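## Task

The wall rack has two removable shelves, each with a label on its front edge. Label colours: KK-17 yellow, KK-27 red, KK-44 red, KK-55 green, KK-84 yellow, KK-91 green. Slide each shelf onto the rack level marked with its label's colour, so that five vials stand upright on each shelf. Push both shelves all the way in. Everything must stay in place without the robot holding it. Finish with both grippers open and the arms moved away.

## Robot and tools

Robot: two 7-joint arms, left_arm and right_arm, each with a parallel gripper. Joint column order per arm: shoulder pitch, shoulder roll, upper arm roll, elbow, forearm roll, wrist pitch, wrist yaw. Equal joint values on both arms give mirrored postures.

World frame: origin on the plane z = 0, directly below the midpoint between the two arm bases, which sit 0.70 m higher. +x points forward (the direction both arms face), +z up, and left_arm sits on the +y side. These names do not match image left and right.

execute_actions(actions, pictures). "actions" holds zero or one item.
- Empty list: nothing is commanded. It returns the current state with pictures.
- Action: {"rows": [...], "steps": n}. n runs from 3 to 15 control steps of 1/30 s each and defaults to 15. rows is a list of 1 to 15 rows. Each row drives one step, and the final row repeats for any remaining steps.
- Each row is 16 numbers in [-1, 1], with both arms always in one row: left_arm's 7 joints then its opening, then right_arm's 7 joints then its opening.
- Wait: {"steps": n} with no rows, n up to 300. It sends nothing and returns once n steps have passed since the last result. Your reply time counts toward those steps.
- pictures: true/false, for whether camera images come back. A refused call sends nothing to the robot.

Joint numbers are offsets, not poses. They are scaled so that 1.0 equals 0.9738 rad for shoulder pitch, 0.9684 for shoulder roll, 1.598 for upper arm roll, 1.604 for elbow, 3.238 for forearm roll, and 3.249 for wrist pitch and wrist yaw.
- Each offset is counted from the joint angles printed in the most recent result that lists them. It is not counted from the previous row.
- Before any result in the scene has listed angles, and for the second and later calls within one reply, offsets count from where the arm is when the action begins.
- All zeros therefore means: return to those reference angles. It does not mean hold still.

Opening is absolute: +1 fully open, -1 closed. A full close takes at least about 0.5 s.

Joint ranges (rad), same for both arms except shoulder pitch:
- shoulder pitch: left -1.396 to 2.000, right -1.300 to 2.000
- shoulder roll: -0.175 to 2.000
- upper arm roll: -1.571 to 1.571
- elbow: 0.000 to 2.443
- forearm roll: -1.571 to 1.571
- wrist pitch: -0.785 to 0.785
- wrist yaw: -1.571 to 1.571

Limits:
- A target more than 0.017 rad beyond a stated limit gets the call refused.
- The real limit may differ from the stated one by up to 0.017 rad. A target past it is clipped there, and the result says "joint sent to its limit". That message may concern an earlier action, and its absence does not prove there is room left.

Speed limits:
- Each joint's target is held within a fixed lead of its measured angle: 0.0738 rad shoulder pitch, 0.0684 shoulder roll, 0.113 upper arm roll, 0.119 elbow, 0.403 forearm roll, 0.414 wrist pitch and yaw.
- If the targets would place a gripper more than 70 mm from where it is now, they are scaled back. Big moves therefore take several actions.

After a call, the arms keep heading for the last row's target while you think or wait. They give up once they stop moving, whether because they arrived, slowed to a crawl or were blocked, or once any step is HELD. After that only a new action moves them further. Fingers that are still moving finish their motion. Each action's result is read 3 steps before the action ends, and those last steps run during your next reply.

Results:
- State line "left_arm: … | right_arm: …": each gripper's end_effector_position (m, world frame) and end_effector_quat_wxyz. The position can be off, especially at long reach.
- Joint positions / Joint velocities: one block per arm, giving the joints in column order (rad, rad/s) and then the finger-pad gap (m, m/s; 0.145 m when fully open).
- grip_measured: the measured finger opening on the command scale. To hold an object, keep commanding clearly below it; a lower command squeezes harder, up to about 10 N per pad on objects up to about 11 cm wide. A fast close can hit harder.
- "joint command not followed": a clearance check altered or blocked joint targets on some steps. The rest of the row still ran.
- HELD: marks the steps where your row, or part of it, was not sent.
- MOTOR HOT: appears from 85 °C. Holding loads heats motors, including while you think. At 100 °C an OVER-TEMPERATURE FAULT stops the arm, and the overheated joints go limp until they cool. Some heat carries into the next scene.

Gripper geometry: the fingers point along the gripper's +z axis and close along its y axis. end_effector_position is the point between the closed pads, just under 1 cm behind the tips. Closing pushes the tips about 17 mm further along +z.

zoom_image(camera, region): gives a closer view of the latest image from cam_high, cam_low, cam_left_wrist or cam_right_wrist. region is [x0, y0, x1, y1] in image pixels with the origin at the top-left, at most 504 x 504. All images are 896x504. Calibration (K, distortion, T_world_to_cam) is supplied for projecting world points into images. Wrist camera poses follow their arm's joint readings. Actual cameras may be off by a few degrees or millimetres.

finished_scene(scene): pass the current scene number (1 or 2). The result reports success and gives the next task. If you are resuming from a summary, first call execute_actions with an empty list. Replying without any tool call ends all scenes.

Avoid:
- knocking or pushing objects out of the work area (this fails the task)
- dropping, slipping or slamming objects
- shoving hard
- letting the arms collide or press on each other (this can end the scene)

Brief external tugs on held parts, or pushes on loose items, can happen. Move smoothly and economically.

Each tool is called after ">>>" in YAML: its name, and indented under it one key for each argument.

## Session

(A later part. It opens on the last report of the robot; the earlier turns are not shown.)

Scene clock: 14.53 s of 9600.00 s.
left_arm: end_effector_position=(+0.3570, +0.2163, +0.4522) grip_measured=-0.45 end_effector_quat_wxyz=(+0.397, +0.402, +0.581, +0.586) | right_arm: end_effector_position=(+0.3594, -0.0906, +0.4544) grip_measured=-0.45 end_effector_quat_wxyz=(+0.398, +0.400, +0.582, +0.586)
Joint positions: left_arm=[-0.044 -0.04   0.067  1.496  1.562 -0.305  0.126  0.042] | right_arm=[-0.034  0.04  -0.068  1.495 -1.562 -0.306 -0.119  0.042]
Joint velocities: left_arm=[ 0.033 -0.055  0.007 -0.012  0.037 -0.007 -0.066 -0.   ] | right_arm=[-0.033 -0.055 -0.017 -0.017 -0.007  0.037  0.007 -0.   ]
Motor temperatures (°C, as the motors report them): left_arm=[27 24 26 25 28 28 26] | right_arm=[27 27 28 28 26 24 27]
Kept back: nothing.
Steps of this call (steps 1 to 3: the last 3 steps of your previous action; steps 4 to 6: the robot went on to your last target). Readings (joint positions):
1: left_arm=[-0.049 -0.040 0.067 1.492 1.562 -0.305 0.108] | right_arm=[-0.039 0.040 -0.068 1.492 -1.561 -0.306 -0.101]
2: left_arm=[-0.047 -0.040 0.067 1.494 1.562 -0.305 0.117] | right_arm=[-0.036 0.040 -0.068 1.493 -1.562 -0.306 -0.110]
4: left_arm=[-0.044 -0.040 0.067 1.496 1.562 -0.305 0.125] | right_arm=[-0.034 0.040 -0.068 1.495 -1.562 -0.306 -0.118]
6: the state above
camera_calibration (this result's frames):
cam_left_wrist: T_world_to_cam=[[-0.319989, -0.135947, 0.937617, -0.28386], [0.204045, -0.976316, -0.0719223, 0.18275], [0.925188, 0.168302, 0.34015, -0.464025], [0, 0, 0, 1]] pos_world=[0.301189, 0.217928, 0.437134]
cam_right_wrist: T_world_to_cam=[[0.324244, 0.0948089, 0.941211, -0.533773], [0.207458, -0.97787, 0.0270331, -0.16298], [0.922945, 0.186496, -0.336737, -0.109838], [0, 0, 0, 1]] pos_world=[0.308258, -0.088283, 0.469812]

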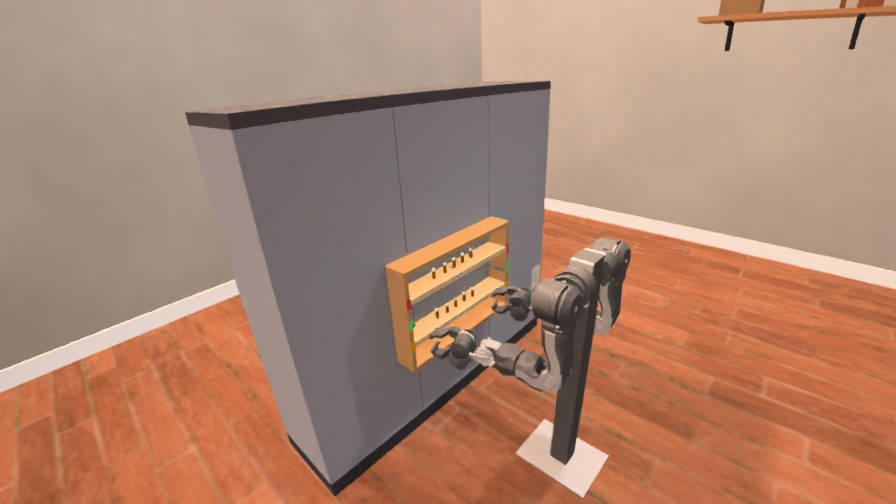

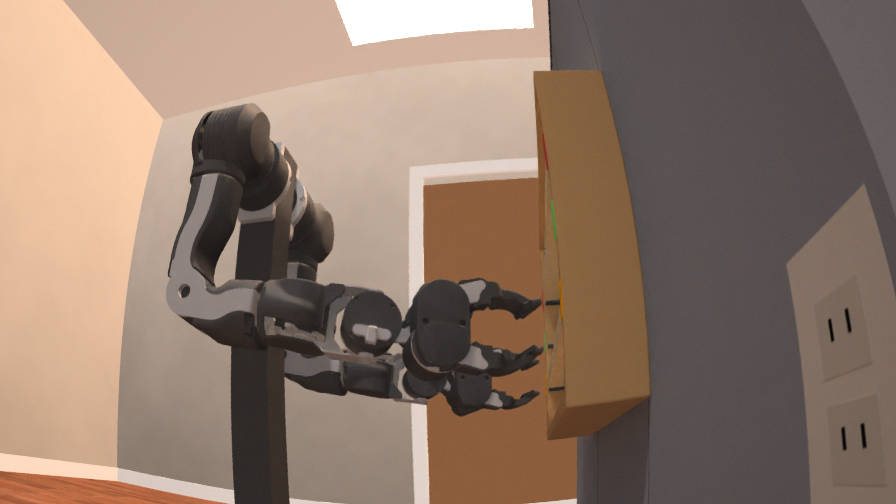

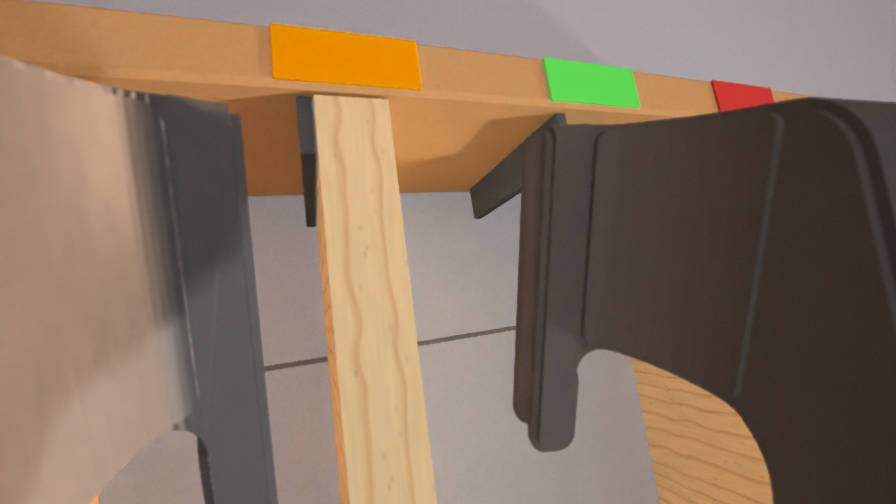

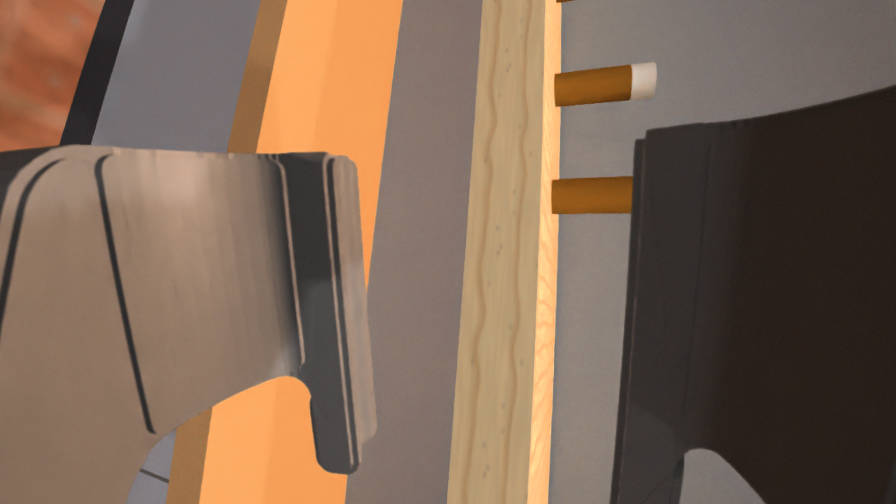

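>>> execute_actions:
  actions:
    - {"rows":[[0.01,0,0,-0.008,0,0,0.001,-0.45,0.01,0,0,-0.008,0,0,-0.001,-0.45],[0.03,0,0,-0.02,0,0,0.002,-0.45,0.03,0,0,-0.02,0,0,-0.002,-0.45],[0.06,0,0,-0.04,0,0,0.003,-0.45,0.06,0,0,-0.04,0,0,-0.003,-0.45],[0.095,0,0,-0.063,0,0,0.004,-0.45,0.095,0,0,-0.063,0,0,-0.004,-0.45],[0.135,0,0,-0.09,0,0,0.005,-0.45,0.135,0,0,-0.09,0,0,-0.005,-0.45],[0.175,0,0,-0.117,0,0,0.007,-0.45,0.175,0,0,-0.117,0,0,-0.007,-0.45],[0.215,0,0,-0.145,0,0,0.009,-0.45,0.215,0,0,-0.145,0,0,-0.009,-0.45],[0.255,0,0,-0.173,0,0,0.011,-0.45,0.255,0,0,-0.173,0,0,-0.011,-0.45],[0.29,0,0,-0.198,0,0,0.013,-0.45,0.288,0,0,-0.198,0,0,-0.013,-0.45],[0.317,0,0,-0.218,0,0,0.015,-0.45,0.315,0,0,-0.218,0,0,-0.015,-0.45],[0.335,0,0,-0.231,0,0,0.016,-0.45,0.332,0,0,-0.231,0,0,-0.016,-0.45],[0.343,0,0,-0.237,0,0,0.016,-0.45,0.34,0,0,-0.237,0,0,-0.016,-0.45]]}

>>> execute_actions:
  actions:
    - {"steps":6}
  pictures: true

Scene clock: 15.17 s of 9600.00 s.
left_arm: end_effector_position=(+0.4304, +0.2091, +0.4536) grip_measured=-0.45 end_effector_quat_wxyz=(+0.405, +0.404, +0.579, +0.581) | right_arm: end_effector_position=(+0.4321, -0.0979, +0.4555) grip_measured=-0.45 end_effector_quat_wxyz=(+0.405, +0.404, +0.580, +0.580)
Joint positions: left_arm=[ 0.293 -0.04   0.067  1.121  1.562 -0.305  0.169  0.042] | right_arm=[ 0.3    0.04  -0.068  1.12  -1.561 -0.306 -0.163  0.042]
Joint velocities: left_arm=[ 0.143 -0.033  0.002 -0.159  0.007 -0.007  0.081  0.   ] | right_arm=[ 0.055  0.011  0.002 -0.159  0.095 -0.051 -0.081 -0.   ]
Motor temperatures (°C, as the motors report them): left_arm=[27 24 26 26 28 28 26] | right_arm=[27 27 28 28 26 24 27]
Steps of this call (steps 1 to 7: the robot went on to your last target; steps 8 to 19: the first 12 steps of this action). Readings (joint positions):
8: left_arm=[-0.040 -0.040 0.067 1.489 1.562 -0.305 0.127] | right_arm=[-0.030 0.040 -0.068 1.489 -1.562 -0.306 -0.119]
9: left_arm=[-0.025 -0.040 0.067 1.470 1.562 -0.305 0.128] | right_arm=[-0.015 0.040 -0.068 1.469 -1.562 -0.306 -0.121]
11: left_arm=[0.041 -0.040 0.067 1.399 1.563 -0.305 0.133] | right_arm=[0.051 0.040 -0.068 1.398 -1.562 -0.306 -0.125]
15: left_arm=[0.206 -0.040 0.067 1.227 1.562 -0.305 0.152] | right_arm=[0.217 0.040 -0.068 1.227 -1.561 -0.306 -0.145]
19: the state above

Scene clock: 15.37 s of 9600.00 s.
left_arm: end_effector_position=(+0.4301, +0.2090, +0.4530) grip_measured=-0.45 end_effector_quat_wxyz=(+0.405, +0.405, +0.579, +0.581) | right_arm: end_effector_position=(+0.4320, -0.0979, +0.4553) grip_measured=-0.45 end_effector_quat_wxyz=(+0.405, +0.404, +0.579, +0.581)
Joint positions: left_arm=[ 0.292 -0.04   0.067  1.119  1.562 -0.305  0.172  0.042] | right_arm=[ 0.3    0.04  -0.068  1.119 -1.561 -0.306 -0.165  0.042]
Joint velocities: left_arm=[ 0.011  0.033 -0.002 -0.017 -0.051 -0.007 -0.051  0.   ] | right_arm=[-0.077 -0.011 -0.012  0.012 -0.022 -0.066 -0.037 -0.   ]
Motor temperatures (°C, as the motors report them): left_arm=[27 24 26 26 28 28 26] | right_arm=[27 27 28 28 26 24 27]
Kept back: nothing.
Steps of this call (steps 1 to 3: the last 3 steps of your previous action; steps 4 to 6: the robot went on to your last target). Readings (joint positions):
1: left_arm=[0.294 -0.040 0.067 1.120 1.562 -0.305 0.171] | right_arm=[0.301 0.040 -0.068 1.119 -1.561 -0.306 -0.164]
2: left_arm=[0.293 -0.040 0.067 1.119 1.562 -0.305 0.171] | right_arm=[0.300 0.040 -0.068 1.119 -1.561 -0.306 -0.164]
4: left_arm=[0.292 -0.040 0.067 1.119 1.562 -0.305 0.172] | right_arm=[0.300 0.040 -0.068 1.119 -1.561 -0.306 -0.165]
6: the state above
camera_calibration (this result's frames):
cam_left_wrist: T_world_to_cam=[[-0.326284, -0.123782, 0.937132, -0.261821], [0.186838, -0.980276, -0.0644292, 0.16561], [0.926623, 0.154069, 0.342976, -0.529596], [0, 0, 0, 1]] pos_world=[0.374365, 0.211529, 0.437669]
cam_right_wrist: T_world_to_cam=[[0.323118, 0.0943019, 0.941649, -0.557234], [0.189591, -0.981301, 0.0332167, -0.180676], [0.927173, 0.167795, -0.334955, -0.179579], [0, 0, 0, 1]] pos_world=[0.380807, -0.0946168, 0.470569]

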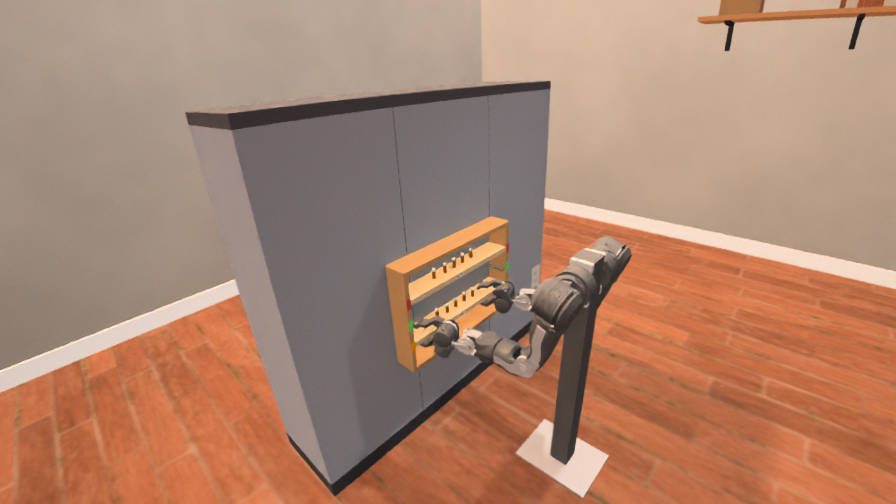

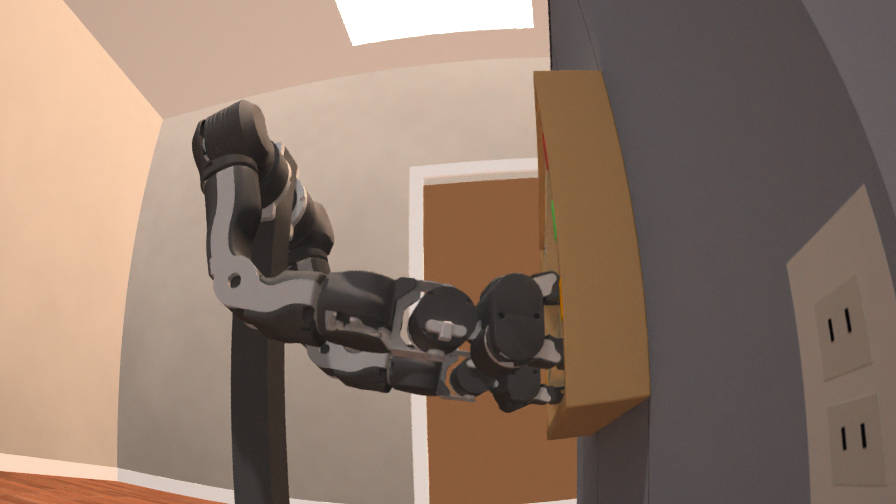

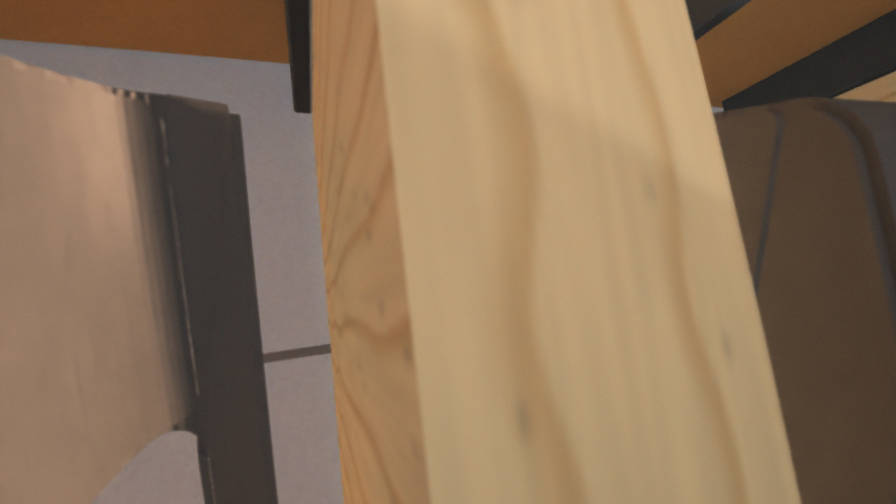

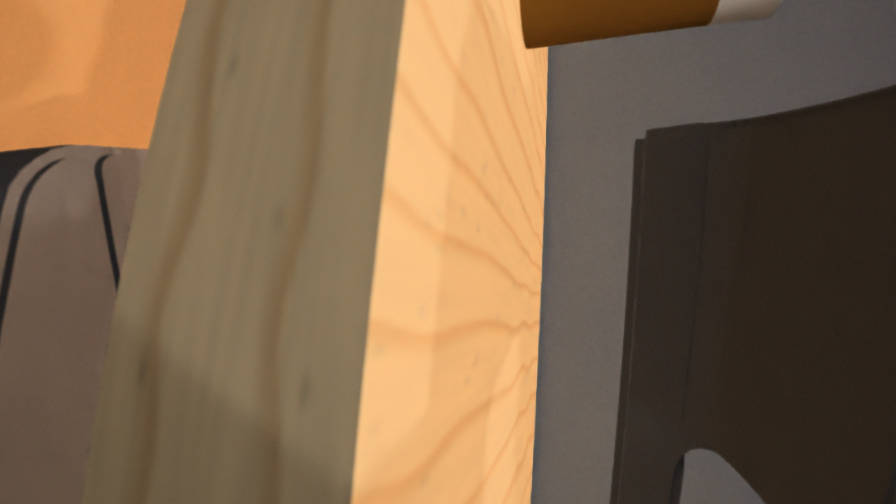

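>>> execute_actions:
  actions:
    - {"rows":[[0,0,0,-0.008,0,0,0.005,-0.55,0,0,0,-0.008,0,0,-0.005,-0.55],[0,0,0,-0.008,0,0,0.005,-0.64,0,0,0,-0.008,0,0,-0.005,-0.64],[0,0,0,-0.008,0,0,0.005,-0.7,0,0,0,-0.008,0,0,-0.005,-0.7],[0,0,0,-0.008,0,0,0.005,-0.74,0,0,0,-0.008,0,0,-0.005,-0.74],[0,0,0,-0.008,0,0,0.005,-0.78,0,0,0,-0.008,0,0,-0.005,-0.78],[0,0,0,-0.008,0,0,0.005,-0.85,0,0,0,-0.008,0,0,-0.005,-0.85],[0,0,0,-0.008,0,0,0.005,-1,0,0,0,-0.008,0,0,-0.005,-1]],"steps":11}

>>> execute_actions:
  actions:
    - {"rows":[[0,0,0,0.006,0,0,0,-1,0,0,0,0.006,0,0,0,-1],[-0.007,0.001,-0.001,0.015,0,0,-0.001,-1,-0.007,-0.001,0.001,0.015,0,0,0.001,-1],[-0.019,0.002,-0.003,0.027,0,-0.001,-0.003,-1,-0.019,-0.002,0.003,0.027,0,-0.001,0.003,-1],[-0.036,0.004,-0.005,0.044,0,-0.001,-0.007,-1,-0.036,-0.004,0.005,0.044,0,-0.001,0.007,-1],[-0.055,0.005,-0.008,0.063,0,-0.002,-0.011,-1,-0.055,-0.005,0.008,0.063,0,-0.002,0.011,-1],[-0.078,0.007,-0.011,0.086,0,-0.003,-0.016,-1,-0.078,-0.007,0.011,0.086,0,-0.003,0.016,-1],[-0.102,0.01,-0.015,0.11,0,-0.004,-0.021,-1,-0.102,-0.01,0.015,0.11,0,-0.004,0.021,-1],[-0.126,0.012,-0.018,0.134,0,-0.005,-0.026,-1,-0.126,-0.012,0.018,0.134,0,-0.005,0.026,-1],[-0.15,0.015,-0.021,0.158,0,-0.006,-0.031,-1,-0.15,-0.015,0.021,0.158,0,-0.006,0.031,-1],[-0.172,0.018,-0.024,0.18,0,-0.007,-0.035,-1,-0.172,-0.018,0.024,0.18,0,-0.007,0.035,-1],[-0.192,0.02,-0.026,0.2,0,-0.008,-0.039,-1,-0.192,-0.02,0.026,0.2,0,-0.008,0.039,-1],[-0.209,0.022,-0.028,0.217,0,-0.009,-0.042,-1,-0.209,-0.022,0.028,0.217,0,-0.009,0.042,-1],[-0.221,0.024,-0.03,0.229,0,-0.009,-0.044,-1,-0.221,-0.024,0.03,0.229,0,-0.009,0.044,-1],[-0.228,0.025,-0.031,0.236,0,-0.01,-0.046,-1,-0.228,-0.025,0.031,0.236,0,-0.01,0.046,-1],[-0.231,0.025,-0.031,0.239,0,-0.01,-0.046,-1,-0.231,-0.025,0.031,0.239,0,-0.01,0.046,-1]]}

>>> execute_actions:
  actions:
    - {"steps":7}

>>> execute_actions:
  actions:
    - {"rows":[[0.001,0,0,0.007,0,0,0.002,-1,0.001,0,0,0.007,0,0,-0.002,-1],[-0.006,0.001,0,0.013,0,0,0.001,-1,-0.006,-0.001,0,0.013,0,0,-0.001,-1],[-0.017,0.002,-0.001,0.022,-0.001,0,-0.001,-1,-0.017,-0.002,0.001,0.022,0.001,0,0.001,-1],[-0.032,0.003,-0.002,0.035,-0.001,-0.001,-0.003,-1,-0.032,-0.003,0.002,0.035,0.001,-0.001,0.003,-1],[-0.049,0.004,-0.003,0.05,-0.002,-0.001,-0.005,-1,-0.049,-0.004,0.003,0.05,0.002,-0.001,0.005,-1],[-0.069,0.006,-0.004,0.067,-0.002,-0.002,-0.008,-1,-0.069,-0.006,0.004,0.067,0.002,-0.002,0.008,-1],[-0.091,0.007,-0.005,0.085,-0.003,-0.002,-0.011,-1,-0.091,-0.007,0.005,0.085,0.003,-0.002,0.011,-1],[-0.113,0.009,-0.006,0.104,-0.003,-0.003,-0.014,-1,-0.113,-0.009,0.006,0.104,0.003,-0.003,0.014,-1],[-0.134,0.011,-0.007,0.123,-0.004,-0.003,-0.016,-1,-0.134,-0.011,0.007,0.123,0.004,-0.003,0.016,-1],[-0.154,0.012,-0.008,0.14,-0.004,-0.004,-0.019,-1,-0.154,-0.012,0.008,0.14,0.004,-0.004,0.019,-1],[-0.172,0.014,-0.009,0.155,-0.005,-0.004,-0.021,-1,-0.172,-0.014,0.009,0.155,0.005,-0.004,0.021,-1],[-0.187,0.015,-0.01,0.167,-0.005,-0.004,-0.023,-1,-0.187,-0.015,0.01,0.167,0.005,-0.004,0.023,-1],[-0.197,0.016,-0.011,0.177,-0.005,-0.005,-0.025,-1,-0.197,-0.016,0.011,0.177,0.005,-0.005,0.025,-1],[-0.204,0.0165,-0.011,0.182,-0.005,-0.005,-0.026,-1,-0.204,-0.0165,0.011,0.182,0.005,-0.005,0.026,-1],[-0.207,0.0165,-0.011,0.184,-0.005,-0.005,-0.026,-1,-0.207,-0.0165,0.011,0.184,0.005,-0.005,0.026,-1]]}

>>> execute_actions:
  actions:
    - {"steps":7}
  pictures: true

Scene clock: 16.33 s of 9600.00 s.
left_arm: end_effector_position=(+0.4298, +0.2089, +0.4510) grip_measured=-0.76 end_effector_quat_wxyz=(+0.405, +0.404, +0.578, +0.581) | right_arm: end_effector_position=(+0.4317, -0.0981, +0.4526) grip_measured=-0.76 end_effector_quat_wxyz=(+0.405, +0.404, +0.580, +0.580)
Joint positions: left_arm=[ 0.293 -0.04   0.067  1.108  1.565 -0.305  0.185  0.018] | right_arm=[ 0.3    0.04  -0.068  1.108 -1.566 -0.306 -0.174  0.018]
Joint velocities: left_arm=[-0.011 -0.055  0.002 -0.007 -0.007 -0.022 -0.037  0.   ] | right_arm=[-0.033 -0.055 -0.012 -0.002  0.007  0.007  0.051 -0.   ]
Motor temperatures (°C, as the motors report them): left_arm=[27 24 26 26 28 28 26] | right_arm=[27 27 28 28 26 24 27]
Steps of this call (steps 1 to 15: the robot went on to your last target; steps 16 to 21: nothing new was sent; steps 22 to 29: the first 8 steps of this action). Readings (joint positions):
22: left_arm=[0.293 -0.040 0.067 1.114 1.562 -0.305 0.178] | right_arm=[0.301 0.040 -0.068 1.114 -1.561 -0.306 -0.171]
23: left_arm=[0.293 -0.040 0.067 1.109 1.562 -0.305 0.179] | right_arm=[0.301 0.040 -0.068 1.109 -1.561 -0.306 -0.173]
25: left_arm=[0.293 -0.040 0.067 1.108 1.562 -0.305 0.182] | right_arm=[0.301 0.040 -0.068 1.108 -1.562 -0.306 -0.174]
29: the state above

Scene clock: 16.83 s of 9600.00 s.
left_arm: end_effector_position=(+0.3891, +0.2080, +0.4735) grip_measured=-0.76 end_effector_quat_wxyz=(+0.411, +0.401, +0.576, +0.583) | right_arm: end_effector_position=(+0.3904, -0.0976, +0.4740) grip_measured=-0.76 end_effector_quat_wxyz=(+0.408, +0.400, +0.579, +0.582)
Joint positions: left_arm=[ 0.088 -0.021  0.024  1.446  1.567 -0.326  0.057  0.018] | right_arm=[ 0.095  0.021 -0.026  1.446 -1.566 -0.33  -0.044  0.018]
Joint velocities: left_arm=[-0.429  0.033 -0.085  0.642 -0.022 -0.081 -0.125  0.   ] | right_arm=[-0.495 -0.011  0.076  0.647 -0.066 -0.139  0.095 -0.   ]
Motor temperatures (°C, as the motors report them): left_arm=[27 24 26 26 28 28 26] | right_arm=[27 27 28 28 26 24 27]
Steps of this call (steps 1 to 3: the last 3 steps of your previous action; steps 4 to 15: the first 12 steps of this action, its rows measured from where the robot was after step 3). Readings (joint positions):
3: left_arm=[0.293 -0.040 0.067 1.108 1.565 -0.305 0.185] | right_arm=[0.300 0.040 -0.068 1.108 -1.566 -0.306 -0.174]
4: left_arm=[0.293 -0.041 0.067 1.111 1.567 -0.305 0.184] | right_arm=[0.300 0.040 -0.068 1.110 -1.566 -0.306 -0.173]
5: left_arm=[0.288 -0.041 0.067 1.121 1.567 -0.305 0.179] | right_arm=[0.296 0.040 -0.068 1.120 -1.566 -0.305 -0.167]
7: left_arm=[0.259 -0.038 0.061 1.169 1.567 -0.305 0.167] | right_arm=[0.267 0.039 -0.063 1.168 -1.566 -0.306 -0.153]
11: left_arm=[0.168 -0.031 0.040 1.311 1.567 -0.314 0.113] | right_arm=[0.174 0.031 -0.042 1.310 -1.566 -0.317 -0.099]
15: the state above

Scene clock: 17.07 s of 9600.00 s.
left_arm: end_effector_position=(+0.3845, +0.2078, +0.4748) grip_measured=-0.76 end_effector_quat_wxyz=(+0.409, +0.403, +0.579, +0.579) | right_arm: end_effector_position=(+0.3858, -0.0977, +0.4761) grip_measured=-0.76 end_effector_quat_wxyz=(+0.407, +0.401, +0.582, +0.579)
Joint positions: left_arm=[ 0.066 -0.018  0.019  1.484  1.567 -0.332  0.03   0.018] | right_arm=[ 0.074  0.017 -0.021  1.484 -1.566 -0.336 -0.019  0.018]
Joint velocities: left_arm=[-0.077 -0.011 -0.017 -0.002  0.022  0.037 -0.007 -0.   ] | right_arm=[-0.033 -0.011  0.012  0.002  0.022  0.022 -0.022  0.   ]
Motor temperatures (°C, as the motors report them): left_arm=[27 24 26 26 28 28 26] | right_arm=[27 27 28 28 26 24 27]
Kept back: nothing.
Steps of this call (steps 1 to 3: the last 3 steps of your previous action; steps 4 to 7: the robot went on to your last target). Readings (joint positions):
1: left_arm=[0.075 -0.019 0.021 1.467 1.567 -0.328 0.049] | right_arm=[0.083 0.018 -0.023 1.467 -1.566 -0.332 -0.036]
2: left_arm=[0.069 -0.018 0.019 1.480 1.567 -0.331 0.041] | right_arm=[0.076 0.017 -0.021 1.479 -1.566 -0.335 -0.028]
4: left_arm=[0.066 -0.018 0.019 1.484 1.567 -0.331 0.033] | right_arm=[0.074 0.017 -0.021 1.484 -1.566 -0.336 -0.022]
7: the state above

Scene clock: 17.47 s of 9600.00 s.
left_arm: end_effector_position=(+0.3441, +0.2074, +0.4937) grip_measured=-0.76 end_effector_quat_wxyz=(+0.412, +0.401, +0.576, +0.581) | right_arm: end_effector_position=(+0.3451, -0.0969, +0.4946) grip_measured=-0.76 end_effector_quat_wxyz=(+0.409, +0.398, +0.580, +0.581)
Joint positions: left_arm=[-0.117 -0.005  0.004  1.743  1.556 -0.34  -0.042  0.018] | right_arm=[-0.11   0.004 -0.008  1.743 -1.557 -0.347  0.053  0.018]
Joint velocities: left_arm=[-0.275  0.055 -0.051  0.481 -0.007 -0.037 -0.022  0.   ] | right_arm=[-0.407  0.055  0.032  0.466  0.095 -0.051  0.066 -0.   ]
Motor temperatures (°C, as the motors report them): left_arm=[27 24 26 26 28 28 26] | right_arm=[27 27 28 28 26 24 27]
Steps of this call (steps 1 to 12: the first 12 steps of this action). Readings (joint positions):
1: left_arm=[0.066 -0.018 0.019 1.485 1.567 -0.332 0.029] | right_arm=[0.074 0.017 -0.021 1.485 -1.566 -0.336 -0.019]
2: left_arm=[0.062 -0.018 0.019 1.492 1.567 -0.331 0.026] | right_arm=[0.070 0.017 -0.021 1.493 -1.566 -0.336 -0.016]
4: left_arm=[0.036 -0.017 0.017 1.529 1.567 -0.331 0.019] | right_arm=[0.045 0.016 -0.020 1.530 -1.566 -0.336 -0.009]
8: left_arm=[-0.046 -0.011 0.011 1.638 1.562 -0.336 -0.012] | right_arm=[-0.038 0.010 -0.014 1.639 -1.562 -0.341 0.022]
12: the state above

Scene clock: 17.70 s of 9600.00 s.
left_arm: end_effector_position=(+0.3396, +0.2073, +0.4940) grip_measured=-0.76 end_effector_quat_wxyz=(+0.409, +0.403, +0.580, +0.577) | right_arm: end_effector_position=(+0.3406, -0.0969, +0.4956) grip_measured=-0.76 end_effector_quat_wxyz=(+0.407, +0.399, +0.583, +0.579)
Joint positions: left_arm=[-0.137 -0.004  0.002  1.771  1.554 -0.344 -0.061  0.018] | right_arm=[-0.129  0.003 -0.006  1.772 -1.555 -0.351  0.071  0.018]
Joint velocities: left_arm=[ 0.011  0.033 -0.002 -0.012 -0.022 -0.007 -0.081  0.   ] | right_arm=[ 0.011 -0.011  0.007  0.002 -0.007 -0.037  0.051 -0.   ]
Motor temperatures (°C, as the motors report them): left_arm=[27 24 26 26 28 28 26] | right_arm=[27 27 28 28 26 24 27]
Kept back: nothing.
Steps of this call (steps 1 to 3: the last 3 steps of your previous action; steps 4 to 7: the robot went on to your last target). Readings (joint positions):
1: left_arm=[-0.128 -0.004 0.003 1.759 1.555 -0.342 -0.048] | right_arm=[-0.121 0.003 -0.007 1.759 -1.556 -0.350 0.059]
2: left_arm=[-0.134 -0.004 0.002 1.768 1.555 -0.343 -0.054] | right_arm=[-0.127 0.003 -0.006 1.769 -1.555 -0.351 0.064]
4: left_arm=[-0.137 -0.004 0.002 1.771 1.554 -0.344 -0.059] | right_arm=[-0.129 0.003 -0.006 1.772 -1.555 -0.351 0.069]
7: the state above
camera_calibration (this result's frames):
cam_left_wrist: T_world_to_cam=[[-0.330453, -0.112204, 0.937129, -0.330997], [0.180846, -0.982038, -0.0538109, 0.180605], [0.926334, 0.151694, 0.344809, -0.459868], [0, 0, 0, 1]] pos_world=[0.283951, 0.209981, 0.478473]
cam_right_wrist: T_world_to_cam=[[0.320303, 0.1058, 0.941389, -0.563574], [0.193667, -0.980069, 0.0442532, -0.170435], [0.927308, 0.168141, -0.334408, -0.0817709], [0, 0, 0, 1]] pos_world=[0.289349, -0.0936632, 0.51074]

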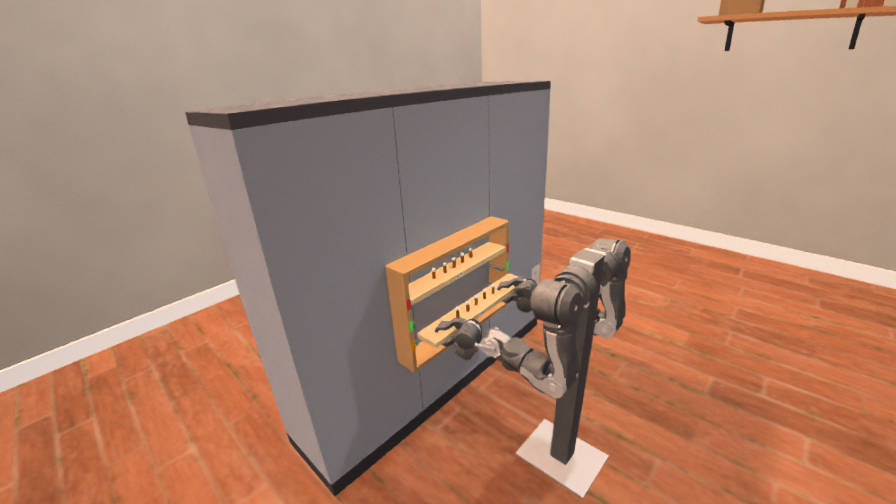

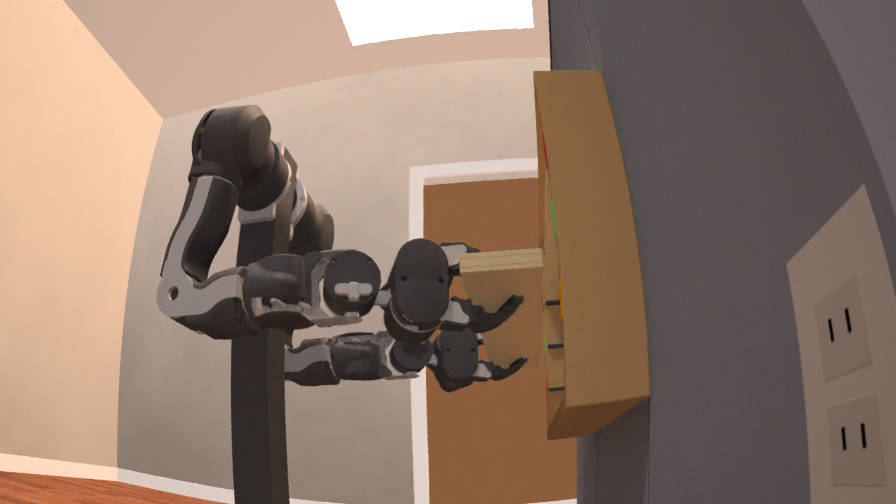

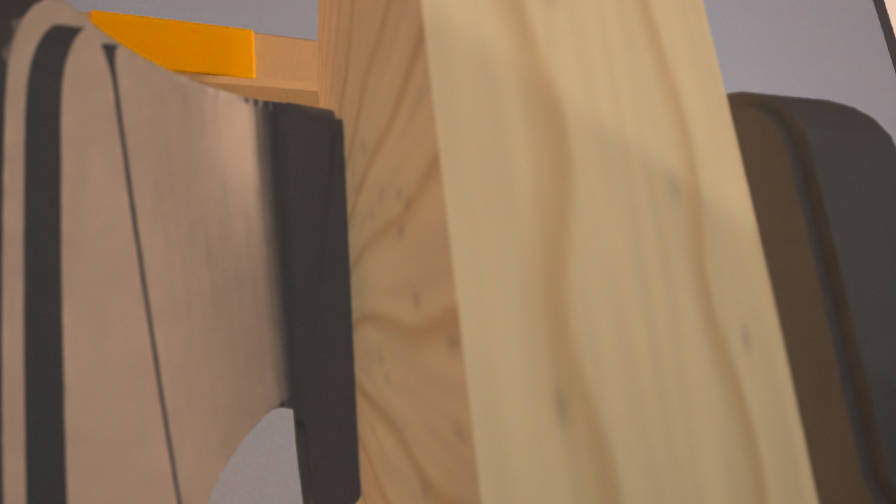

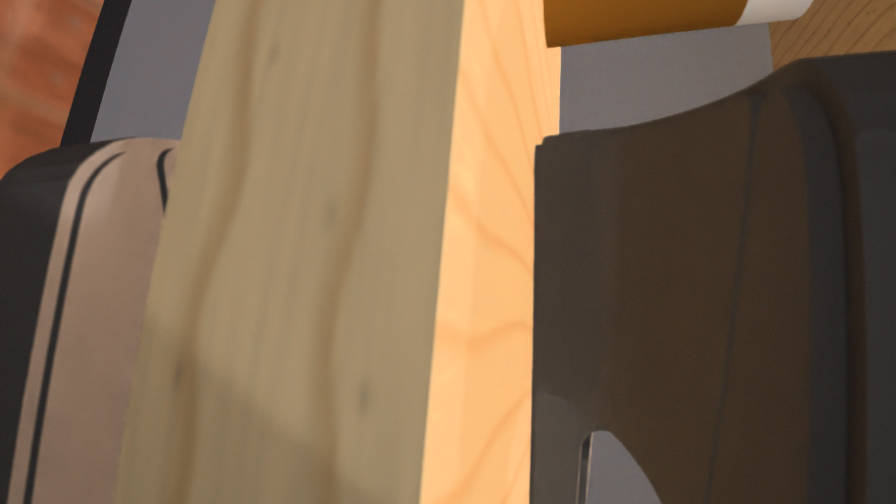

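>>> execute_actions:
  actions:
    - {"rows":[[0.003,0,0,0.007,-0.002,0,0.001,-1,0.003,0,0,0.007,0.002,0,-0.001,-1],[0.003,0,0,0.013,-0.004,0,-0.004,-1,0.003,0,0,0.013,0.004,0,0.004,-1],[0.004,0,0,0.022,-0.006,0,-0.01,-1,0.004,0,0,0.022,0.006,0,0.01,-1],[0.005,0,0,0.033,-0.009,0,-0.017,-1,0.005,0,0,0.033,0.009,0.001,0.017,-1],[0.007,0,0,0.046,-0.012,0,-0.025,-1,0.007,0,0,0.046,0.012,0.001,0.025,-1],[0.01,0,0,0.06,-0.015,0,-0.034,-1,0.01,0,0,0.06,0.015,0.002,0.034,-1],[0.013,0,0,0.074,-0.018,0,-0.042,-1,0.013,0,0,0.074,0.018,0.002,0.042,-1],[0.016,0,0,0.087,-0.021,0,-0.05,-1,0.016,0,0,0.087,0.021,0.003,0.05,-1],[0.019,0,0,0.099,-0.023,0,-0.056,-1,0.019,0,0,0.099,0.023,0.003,0.056,-1],[0.022,0,0,0.108,-0.025,0,-0.061,-1,0.022,0,0,0.108,0.025,0.004,0.061,-1],[0.024,0,0,0.113,-0.026,0,-0.064,-1,0.024,0,0,0.113,0.026,0.004,0.064,-1],[0.024,0,0,0.115,-0.026,0,-0.064,-1,0.024,0,0,0.115,0.026,0.004,0.064,-1]]}

>>> execute_actions:
  actions:
    - {"rows":[[0.005,0,0,0.003,0,0,0.002,-1,0.005,0,0,0.003,0,0,-0.002,-1],[0.011,0,0,-0.001,0,0,0.002,-1,0.011,0,0,-0.001,0,0,-0.002,-1],[0.022,0,0,-0.008,0,0,0.002,-1,0.022,0,0,-0.008,0,0,-0.002,-1],[0.035,0,0,-0.017,0,0,0.002,-1,0.035,0,0,-0.017,0,0,-0.002,-1],[0.052,0,0,-0.027,0,0,0.002,-1,0.052,0,0,-0.027,0,0,-0.002,-1],[0.07,0,0,-0.039,0,0,0.002,-1,0.07,0,0,-0.039,0,0,-0.002,-1],[0.09,0,0,-0.051,0,0,0.003,-1,0.09,0,0,-0.051,0,0,-0.003,-1],[0.111,0,0,-0.064,0,0,0.003,-1,0.111,0,0,-0.064,0,0,-0.003,-1],[0.131,0,0,-0.077,0,0,0.003,-1,0.131,0,0,-0.077,0,0,-0.003,-1],[0.15,0,0,-0.088,0,0,0.003,-1,0.15,0,0,-0.088,0,0,-0.003,-1],[0.167,0,0,-0.099,0,0,0.003,-1,0.167,0,0,-0.099,0,0,-0.003,-1],[0.18,0,0,-0.108,0,0,0.004,-1,0.18,0,0,-0.108,0,0,-0.004,-1],[0.191,0,0,-0.114,0,0,0.004,-1,0.191,0,0,-0.114,0,0,-0.004,-1],[0.197,0,0,-0.118,0,0,0.004,-1,0.197,0,0,-0.118,0,0,-0.004,-1],[0.199,0,0,-0.12,0,0,0.004,-1,0.199,0,0,-0.12,0,0,-0.004,-1]]}

>>> execute_actions:
  actions:
    - {"steps":7}
  pictures: true

Scene clock: 18.80 s of 9600.00 s.
left_arm: end_effector_position=(+0.3369, +0.2080, +0.5393) grip_measured=-0.76 end_effector_quat_wxyz=(+0.411, +0.399, +0.576, +0.583) | right_arm: end_effector_position=(+0.3375, -0.0961, +0.5399) grip_measured=-0.76 end_effector_quat_wxyz=(+0.407, +0.396, +0.580, +0.584)
Joint positions: left_arm=[-0.116 -0.004  0.001  1.952  1.479 -0.337 -0.261  0.018] | right_arm=[-0.108  0.003 -0.006  1.952 -1.478 -0.345  0.273  0.018]
Joint velocities: left_arm=[-0.077  0.033 -0.017  0.037 -0.037  0.007 -0.095  0.   ] | right_arm=[-0.209 -0.011 -0.012  0.032  0.066  0.022  0.168  0.   ]
Motor temperatures (°C, as the motors report them): left_arm=[27 24 26 26 28 28 26] | right_arm=[27 27 28 29 26 24 27]
Steps of this call (steps 1 to 21: the robot went on to your last target; steps 22 to 33: the first 12 steps of this action). Readings (joint positions):
22: left_arm=[-0.137 -0.004 0.002 1.772 1.554 -0.344 -0.063] | right_arm=[-0.129 0.003 -0.006 1.774 -1.554 -0.351 0.072]
23: left_arm=[-0.138 -0.004 0.002 1.778 1.551 -0.344 -0.073] | right_arm=[-0.130 0.003 -0.006 1.780 -1.551 -0.351 0.082]
25: left_arm=[-0.138 -0.004 0.002 1.810 1.540 -0.343 -0.105] | right_arm=[-0.130 0.003 -0.006 1.812 -1.540 -0.351 0.115]
29: left_arm=[-0.126 -0.004 0.001 1.901 1.504 -0.340 -0.199] | right_arm=[-0.118 0.003 -0.006 1.902 -1.503 -0.349 0.210]
33: the state above

Scene clock: 19.30 s of 9600.00 s.
left_arm: end_effector_position=(+0.3747, +0.2075, +0.5359) grip_measured=-0.76 end_effector_quat_wxyz=(+0.409, +0.403, +0.579, +0.579) | right_arm: end_effector_position=(+0.3756, -0.0966, +0.5377) grip_measured=-0.76 end_effector_quat_wxyz=(+0.407, +0.399, +0.583, +0.580)
Joint positions: left_arm=[ 0.056 -0.004  0.001  1.781  1.48  -0.336 -0.275  0.018] | right_arm=[ 0.065  0.003 -0.006  1.781 -1.48  -0.343  0.285  0.018]
Joint velocities: left_arm=[ 0.319  0.077 -0.012 -0.354 -0.007  0.007  0.007  0.   ] | right_arm=[ 0.319  0.011  0.012 -0.364 -0.022  0.037  0.007 -0.   ]
Motor temperatures (°C, as the motors report them): left_arm=[27 24 26 26 28 28 26] | right_arm=[27 27 28 29 26 24 27]
Steps of this call (steps 1 to 3: the last 3 steps of your previous action; steps 4 to 15: the first 12 steps of this action, its rows measured from where the robot was after step 3). Readings (joint positions):
3: left_arm=[-0.116 -0.004 0.001 1.952 1.478 -0.337 -0.273] | right_arm=[-0.108 0.003 -0.006 1.952 -1.476 -0.344 0.285]
4: left_arm=[-0.116 -0.004 0.001 1.952 1.479 -0.336 -0.274] | right_arm=[-0.108 0.003 -0.006 1.952 -1.477 -0.344 0.285]
5: left_arm=[-0.114 -0.004 0.001 1.951 1.480 -0.335 -0.274] | right_arm=[-0.105 0.003 -0.006 1.951 -1.478 -0.344 0.285]
7: left_arm=[-0.088 -0.004 0.001 1.928 1.480 -0.335 -0.275] | right_arm=[-0.079 0.003 -0.006 1.928 -1.478 -0.344 0.286]
11: left_arm=[-0.015 -0.004 0.001 1.852 1.480 -0.336 -0.276] | right_arm=[-0.005 0.003 -0.006 1.852 -1.479 -0.343 0.286]
15: the state above

Scene clock: 19.53 s of 9600.00 s.
left_arm: end_effector_position=(+0.3788, +0.2074, +0.5348) grip_measured=-0.76 end_effector_quat_wxyz=(+0.408, +0.404, +0.580, +0.578) | right_arm: end_effector_position=(+0.3797, -0.0967, +0.5367) grip_measured=-0.76 end_effector_quat_wxyz=(+0.406, +0.400, +0.583, +0.579)
Joint positions: left_arm=[ 0.074 -0.004  0.001  1.76   1.48  -0.336 -0.275  0.018] | right_arm=[ 0.083  0.003 -0.006  1.759 -1.48  -0.342  0.285  0.018]
Joint velocities: left_arm=[-0.033 -0.033  0.002  0.002 -0.037 -0.022  0.037  0.   ] | right_arm=[ 0.011 -0.011 -0.002  0.007  0.051 -0.007 -0.051 -0.   ]
Motor temperatures (°C, as the motors report them): left_arm=[27 24 26 26 28 28 26] | right_arm=[27 27 28 29 26 24 27]
Kept back: nothing.
Steps of this call (steps 1 to 3: the last 3 steps of your previous action; steps 4 to 7: the robot went on to your last target). Readings (joint positions):
1: left_arm=[0.066 -0.004 0.001 1.770 1.480 -0.336 -0.275] | right_arm=[0.075 0.003 -0.006 1.770 -1.480 -0.342 0.285]
2: left_arm=[0.072 -0.004 0.001 1.764 1.480 -0.336 -0.275] | right_arm=[0.081 0.003 -0.006 1.764 -1.480 -0.342 0.285]
4: left_arm=[0.074 -0.004 0.001 1.760 1.480 -0.336 -0.275] | right_arm=[0.083 0.003 -0.006 1.759 -1.480 -0.342 0.285]
7: the state above
camera_calibration (this result's frames):
cam_left_wrist: T_world_to_cam=[[-0.328362, -0.114402, 0.937598, -0.356803], [0.182658, -0.981592, -0.0558001, 0.176116], [0.926722, 0.152937, 0.343214, -0.509835], [0, 0, 0, 1]] pos_world=[0.323146, 0.210028, 0.519348]
cam_right_wrist: T_world_to_cam=[[0.32196, 0.105711, 0.940833, -0.615107], [0.195208, -0.979806, 0.0432884, -0.179653], [0.92641, 0.169721, -0.336094, -0.102976], [0, 0, 0, 1]] pos_world=[0.328508, -0.0935246, 0.551881]

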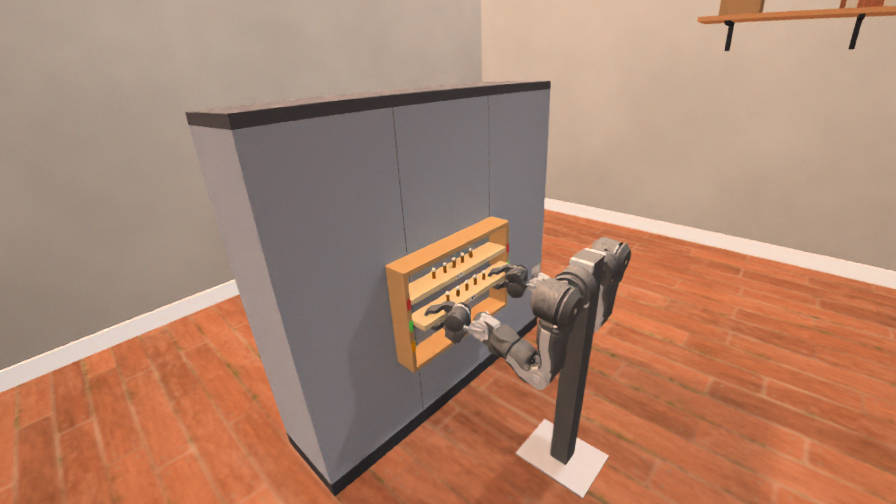

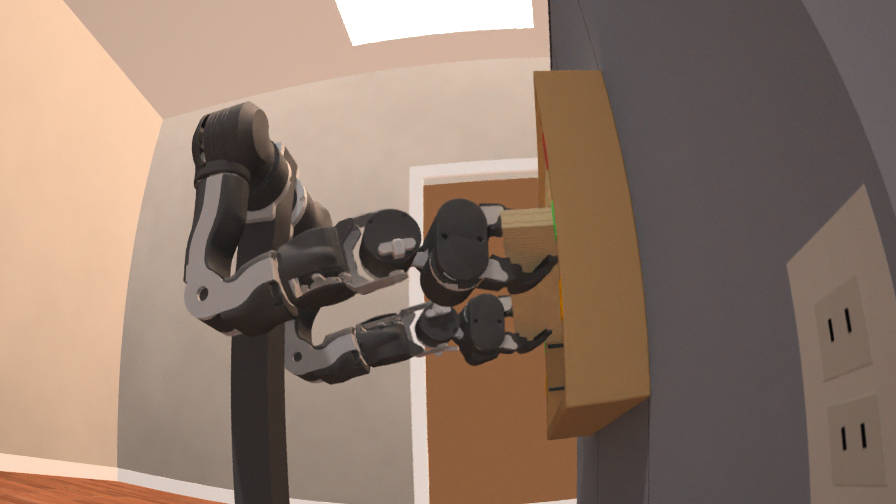

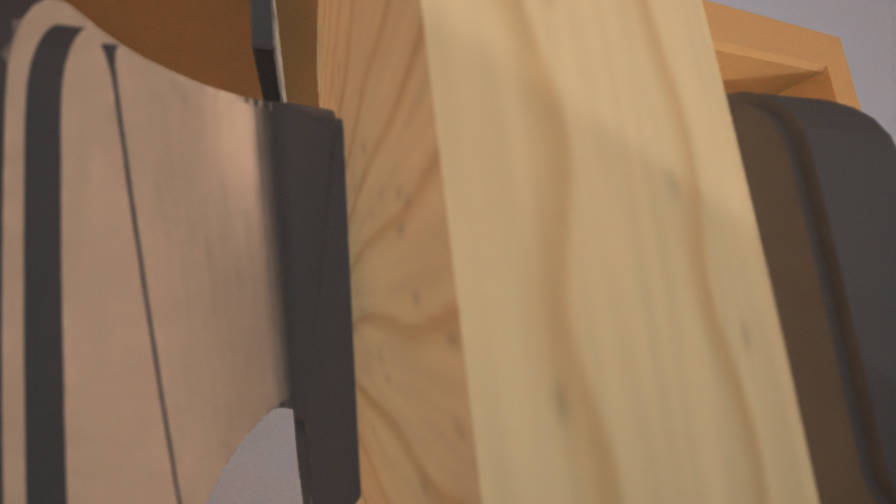

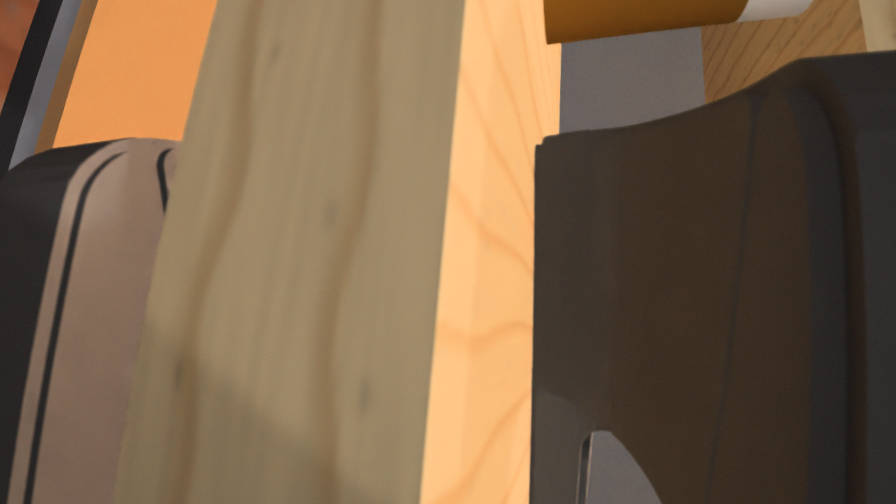

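>>> execute_actions:
  actions:
    - {"rows":[[0.006,0,0,-0.001,0,0,0.004,-1,0.006,0,0,-0.001,0,0,-0.004,-1],[0.014,0,0,-0.007,0,0,0.006,-1,0.014,0,0,-0.007,0,0,-0.006,-1],[0.025,0,0,-0.017,0.001,0,0.007,-1,0.025,0,0,-0.017,-0.001,0,-0.007,-1],[0.041,0,0,-0.03,0.001,-0.001,0.009,-1,0.041,0,0,-0.03,-0.001,0,-0.009,-1],[0.06,0,0,-0.046,0.002,-0.001,0.011,-1,0.06,0,0,-0.046,-0.002,0,-0.011,-1],[0.081,0,0,-0.063,0.002,-0.001,0.014,-1,0.081,0,0,-0.063,-0.002,0,-0.014,-1],[0.104,0,0,-0.083,0.003,-0.001,0.016,-1,0.104,0,0,-0.083,-0.003,0,-0.016,-1],[0.128,0,0,-0.102,0.004,-0.002,0.019,-1,0.128,0,0,-0.102,-0.004,0,-0.019,-1],[0.151,0,0,-0.121,0.005,-0.002,0.022,-1,0.151,0,0,-0.121,-0.005,0,-0.022,-1],[0.172,0,0,-0.139,0.005,-0.002,0.024,-1,0.172,0,0,-0.139,-0.005,0,-0.024,-1],[0.191,0,0,-0.155,0.006,-0.002,0.026,-1,0.191,0,0,-0.155,-0.006,0,-0.026,-1],[0.207,0,0,-0.169,0.006,-0.003,0.028,-1,0.207,0,0,-0.169,-0.006,0,-0.028,-1],[0.218,0,0,-0.179,0.007,-0.003,0.029,-1,0.218,0,0,-0.179,-0.007,0,-0.029,-1],[0.225,0,0,-0.185,0.007,-0.003,0.03,-1,0.225,0,0,-0.185,-0.007,0,-0.03,-1],[0.228,0,0,-0.187,0.007,-0.003,0.03,-1,0.228,0,0,-0.187,-0.007,0,-0.03,-1]]}

>>> execute_actions:
  actions:
    - {"steps":7}
  pictures: true

Scene clock: 20.27 s of 9600.00 s.
left_arm: end_effector_position=(+0.4250, +0.2074, +0.5269) grip_measured=-0.76 end_effector_quat_wxyz=(+0.405, +0.406, +0.580, +0.578) | right_arm: end_effector_position=(+0.4262, -0.0977, +0.5283) grip_measured=-0.76 end_effector_quat_wxyz=(+0.404, +0.405, +0.583, +0.577)
Joint positions: left_arm=[ 0.272 -0.004  0.001  1.492  1.499 -0.342 -0.207  0.018] | right_arm=[ 0.28   0.003 -0.006  1.491 -1.499 -0.341  0.219  0.018]
Joint velocities: left_arm=[ 0.297  0.033 -0.012 -0.54   0.022 -0.007  0.081 -0.001] | right_arm=[ 0.363  0.011 -0.002 -0.52  -0.139  0.007 -0.139  0.001]
Motor temperatures (°C, as the motors report them): left_arm=[27 24 26 26 28 28 26] | right_arm=[27 27 28 29 26 24 27]
Steps of this call (steps 1 to 10: the robot went on to your last target; steps 11 to 22: the first 12 steps of this action). Readings (joint positions):
11: left_arm=[0.074 -0.004 0.001 1.759 1.480 -0.336 -0.275] | right_arm=[0.083 0.003 -0.006 1.759 -1.480 -0.342 0.285]
12: left_arm=[0.078 -0.004 0.001 1.752 1.481 -0.336 -0.273] | right_arm=[0.087 0.003 -0.006 1.752 -1.480 -0.342 0.283]
14: left_arm=[0.106 -0.004 0.001 1.714 1.483 -0.337 -0.267] | right_arm=[0.115 0.003 -0.006 1.714 -1.483 -0.341 0.277]
18: left_arm=[0.193 -0.004 0.001 1.599 1.491 -0.340 -0.241] | right_arm=[0.201 0.003 -0.006 1.599 -1.491 -0.341 0.251]
22: the state above

Scene clock: 20.50 s of 9600.00 s.
left_arm: end_effector_position=(+0.4298, +0.2074, +0.5269) grip_measured=-0.76 end_effector_quat_wxyz=(+0.407, +0.404, +0.580, +0.579) | right_arm: end_effector_position=(+0.4310, -0.0979, +0.5282) grip_measured=-0.76 end_effector_quat_wxyz=(+0.406, +0.404, +0.582, +0.578)
Joint positions: left_arm=[ 0.293 -0.004  0.001  1.461  1.504 -0.344 -0.192  0.018] | right_arm=[ 0.3    0.003 -0.006  1.461 -1.504 -0.341  0.204  0.018]
Joint velocities: left_arm=[-0.099  0.033 -0.002 -0.012  0.051  0.051  0.066 -0.   ] | right_arm=[-0.055 -0.099 -0.007 -0.002  0.022 -0.037  0.007 -0.   ]
Motor temperatures (°C, as the motors report them): left_arm=[27 24 26 26 28 28 26] | right_arm=[27 27 28 29 26 24 27]
Kept back: nothing.
Steps of this call (steps 1 to 3: the last 3 steps of your previous action; steps 4 to 7: the robot went on to your last target). Readings (joint positions):
1: left_arm=[0.284 -0.004 0.001 1.475 1.501 -0.343 -0.201] | right_arm=[0.292 0.003 -0.006 1.474 -1.502 -0.341 0.213]
2: left_arm=[0.290 -0.004 0.001 1.465 1.502 -0.343 -0.196] | right_arm=[0.299 0.003 -0.006 1.465 -1.503 -0.341 0.208]
4: left_arm=[0.293 -0.004 0.001 1.461 1.504 -0.344 -0.192] | right_arm=[0.300 0.003 -0.006 1.461 -1.504 -0.341 0.204]
7: the state above
camera_calibration (this result's frames):
cam_left_wrist: T_world_to_cam=[[-0.327642, -0.118216, 0.937377, -0.332102], [0.184015, -0.981126, -0.0594147, 0.16756], [0.926709, 0.153025, 0.343212, -0.554389], [0, 0, 0, 1]] pos_world=[0.374113, 0.209973, 0.511534]
cam_right_wrist: T_world_to_cam=[[0.327343, 0.100978, 0.939495, -0.625575], [0.188664, -0.981238, 0.039729, -0.185935], [0.925879, 0.164244, -0.340252, -0.151293], [0, 0, 0, 1]] pos_world=[0.379936, -0.0944288, 0.543634]

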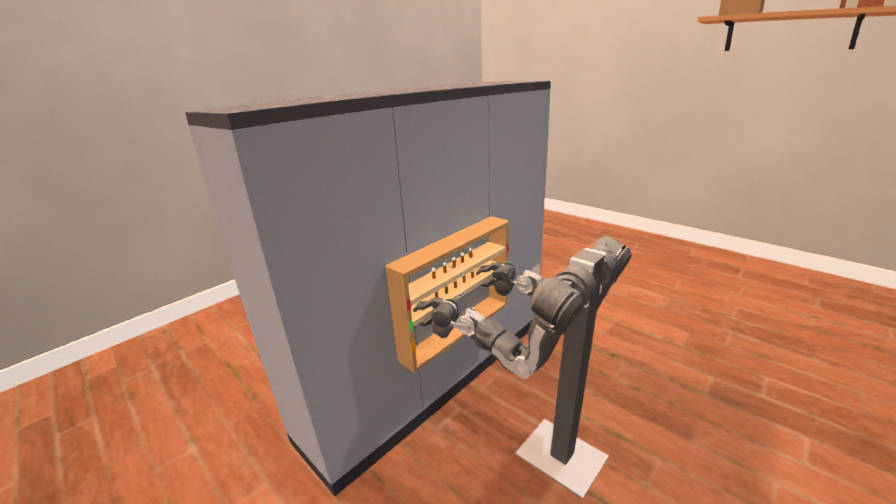

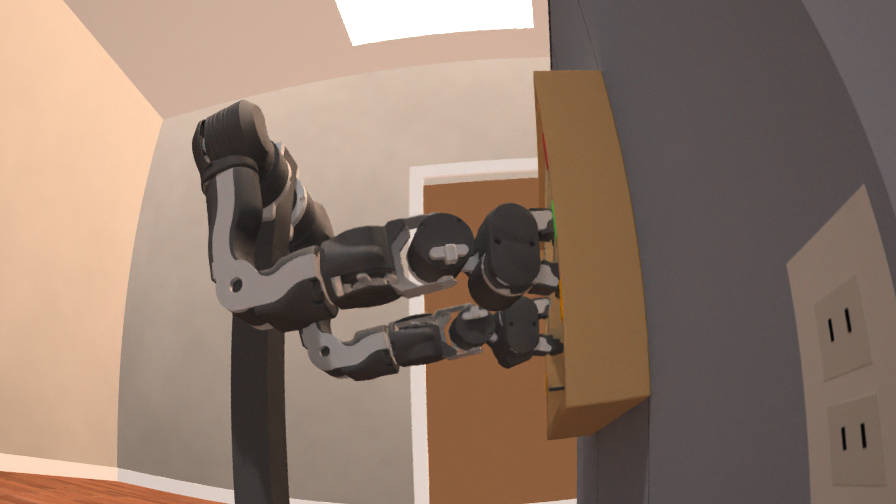

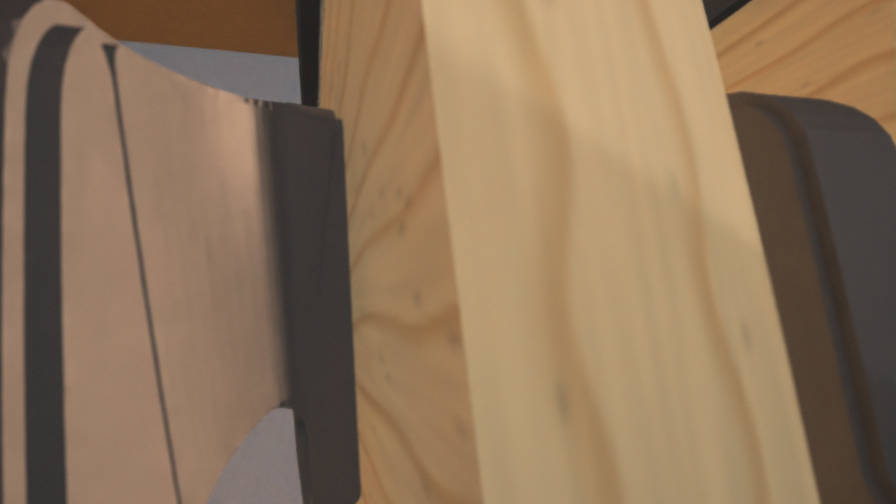

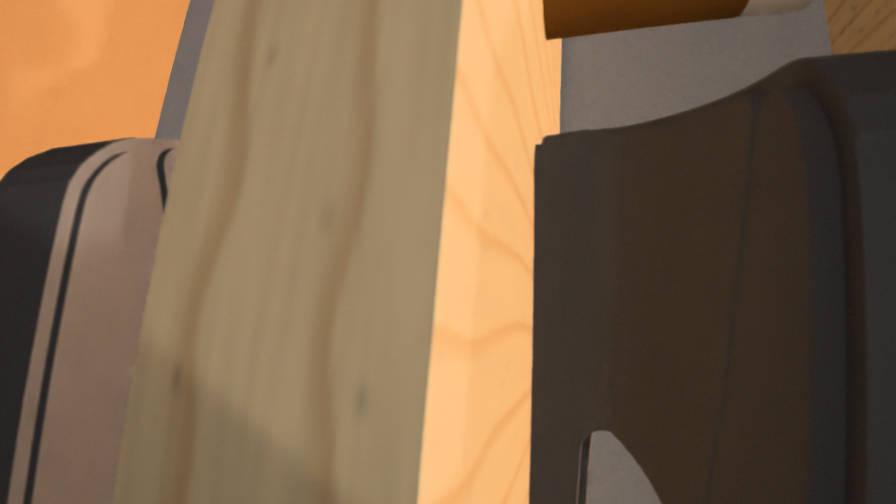

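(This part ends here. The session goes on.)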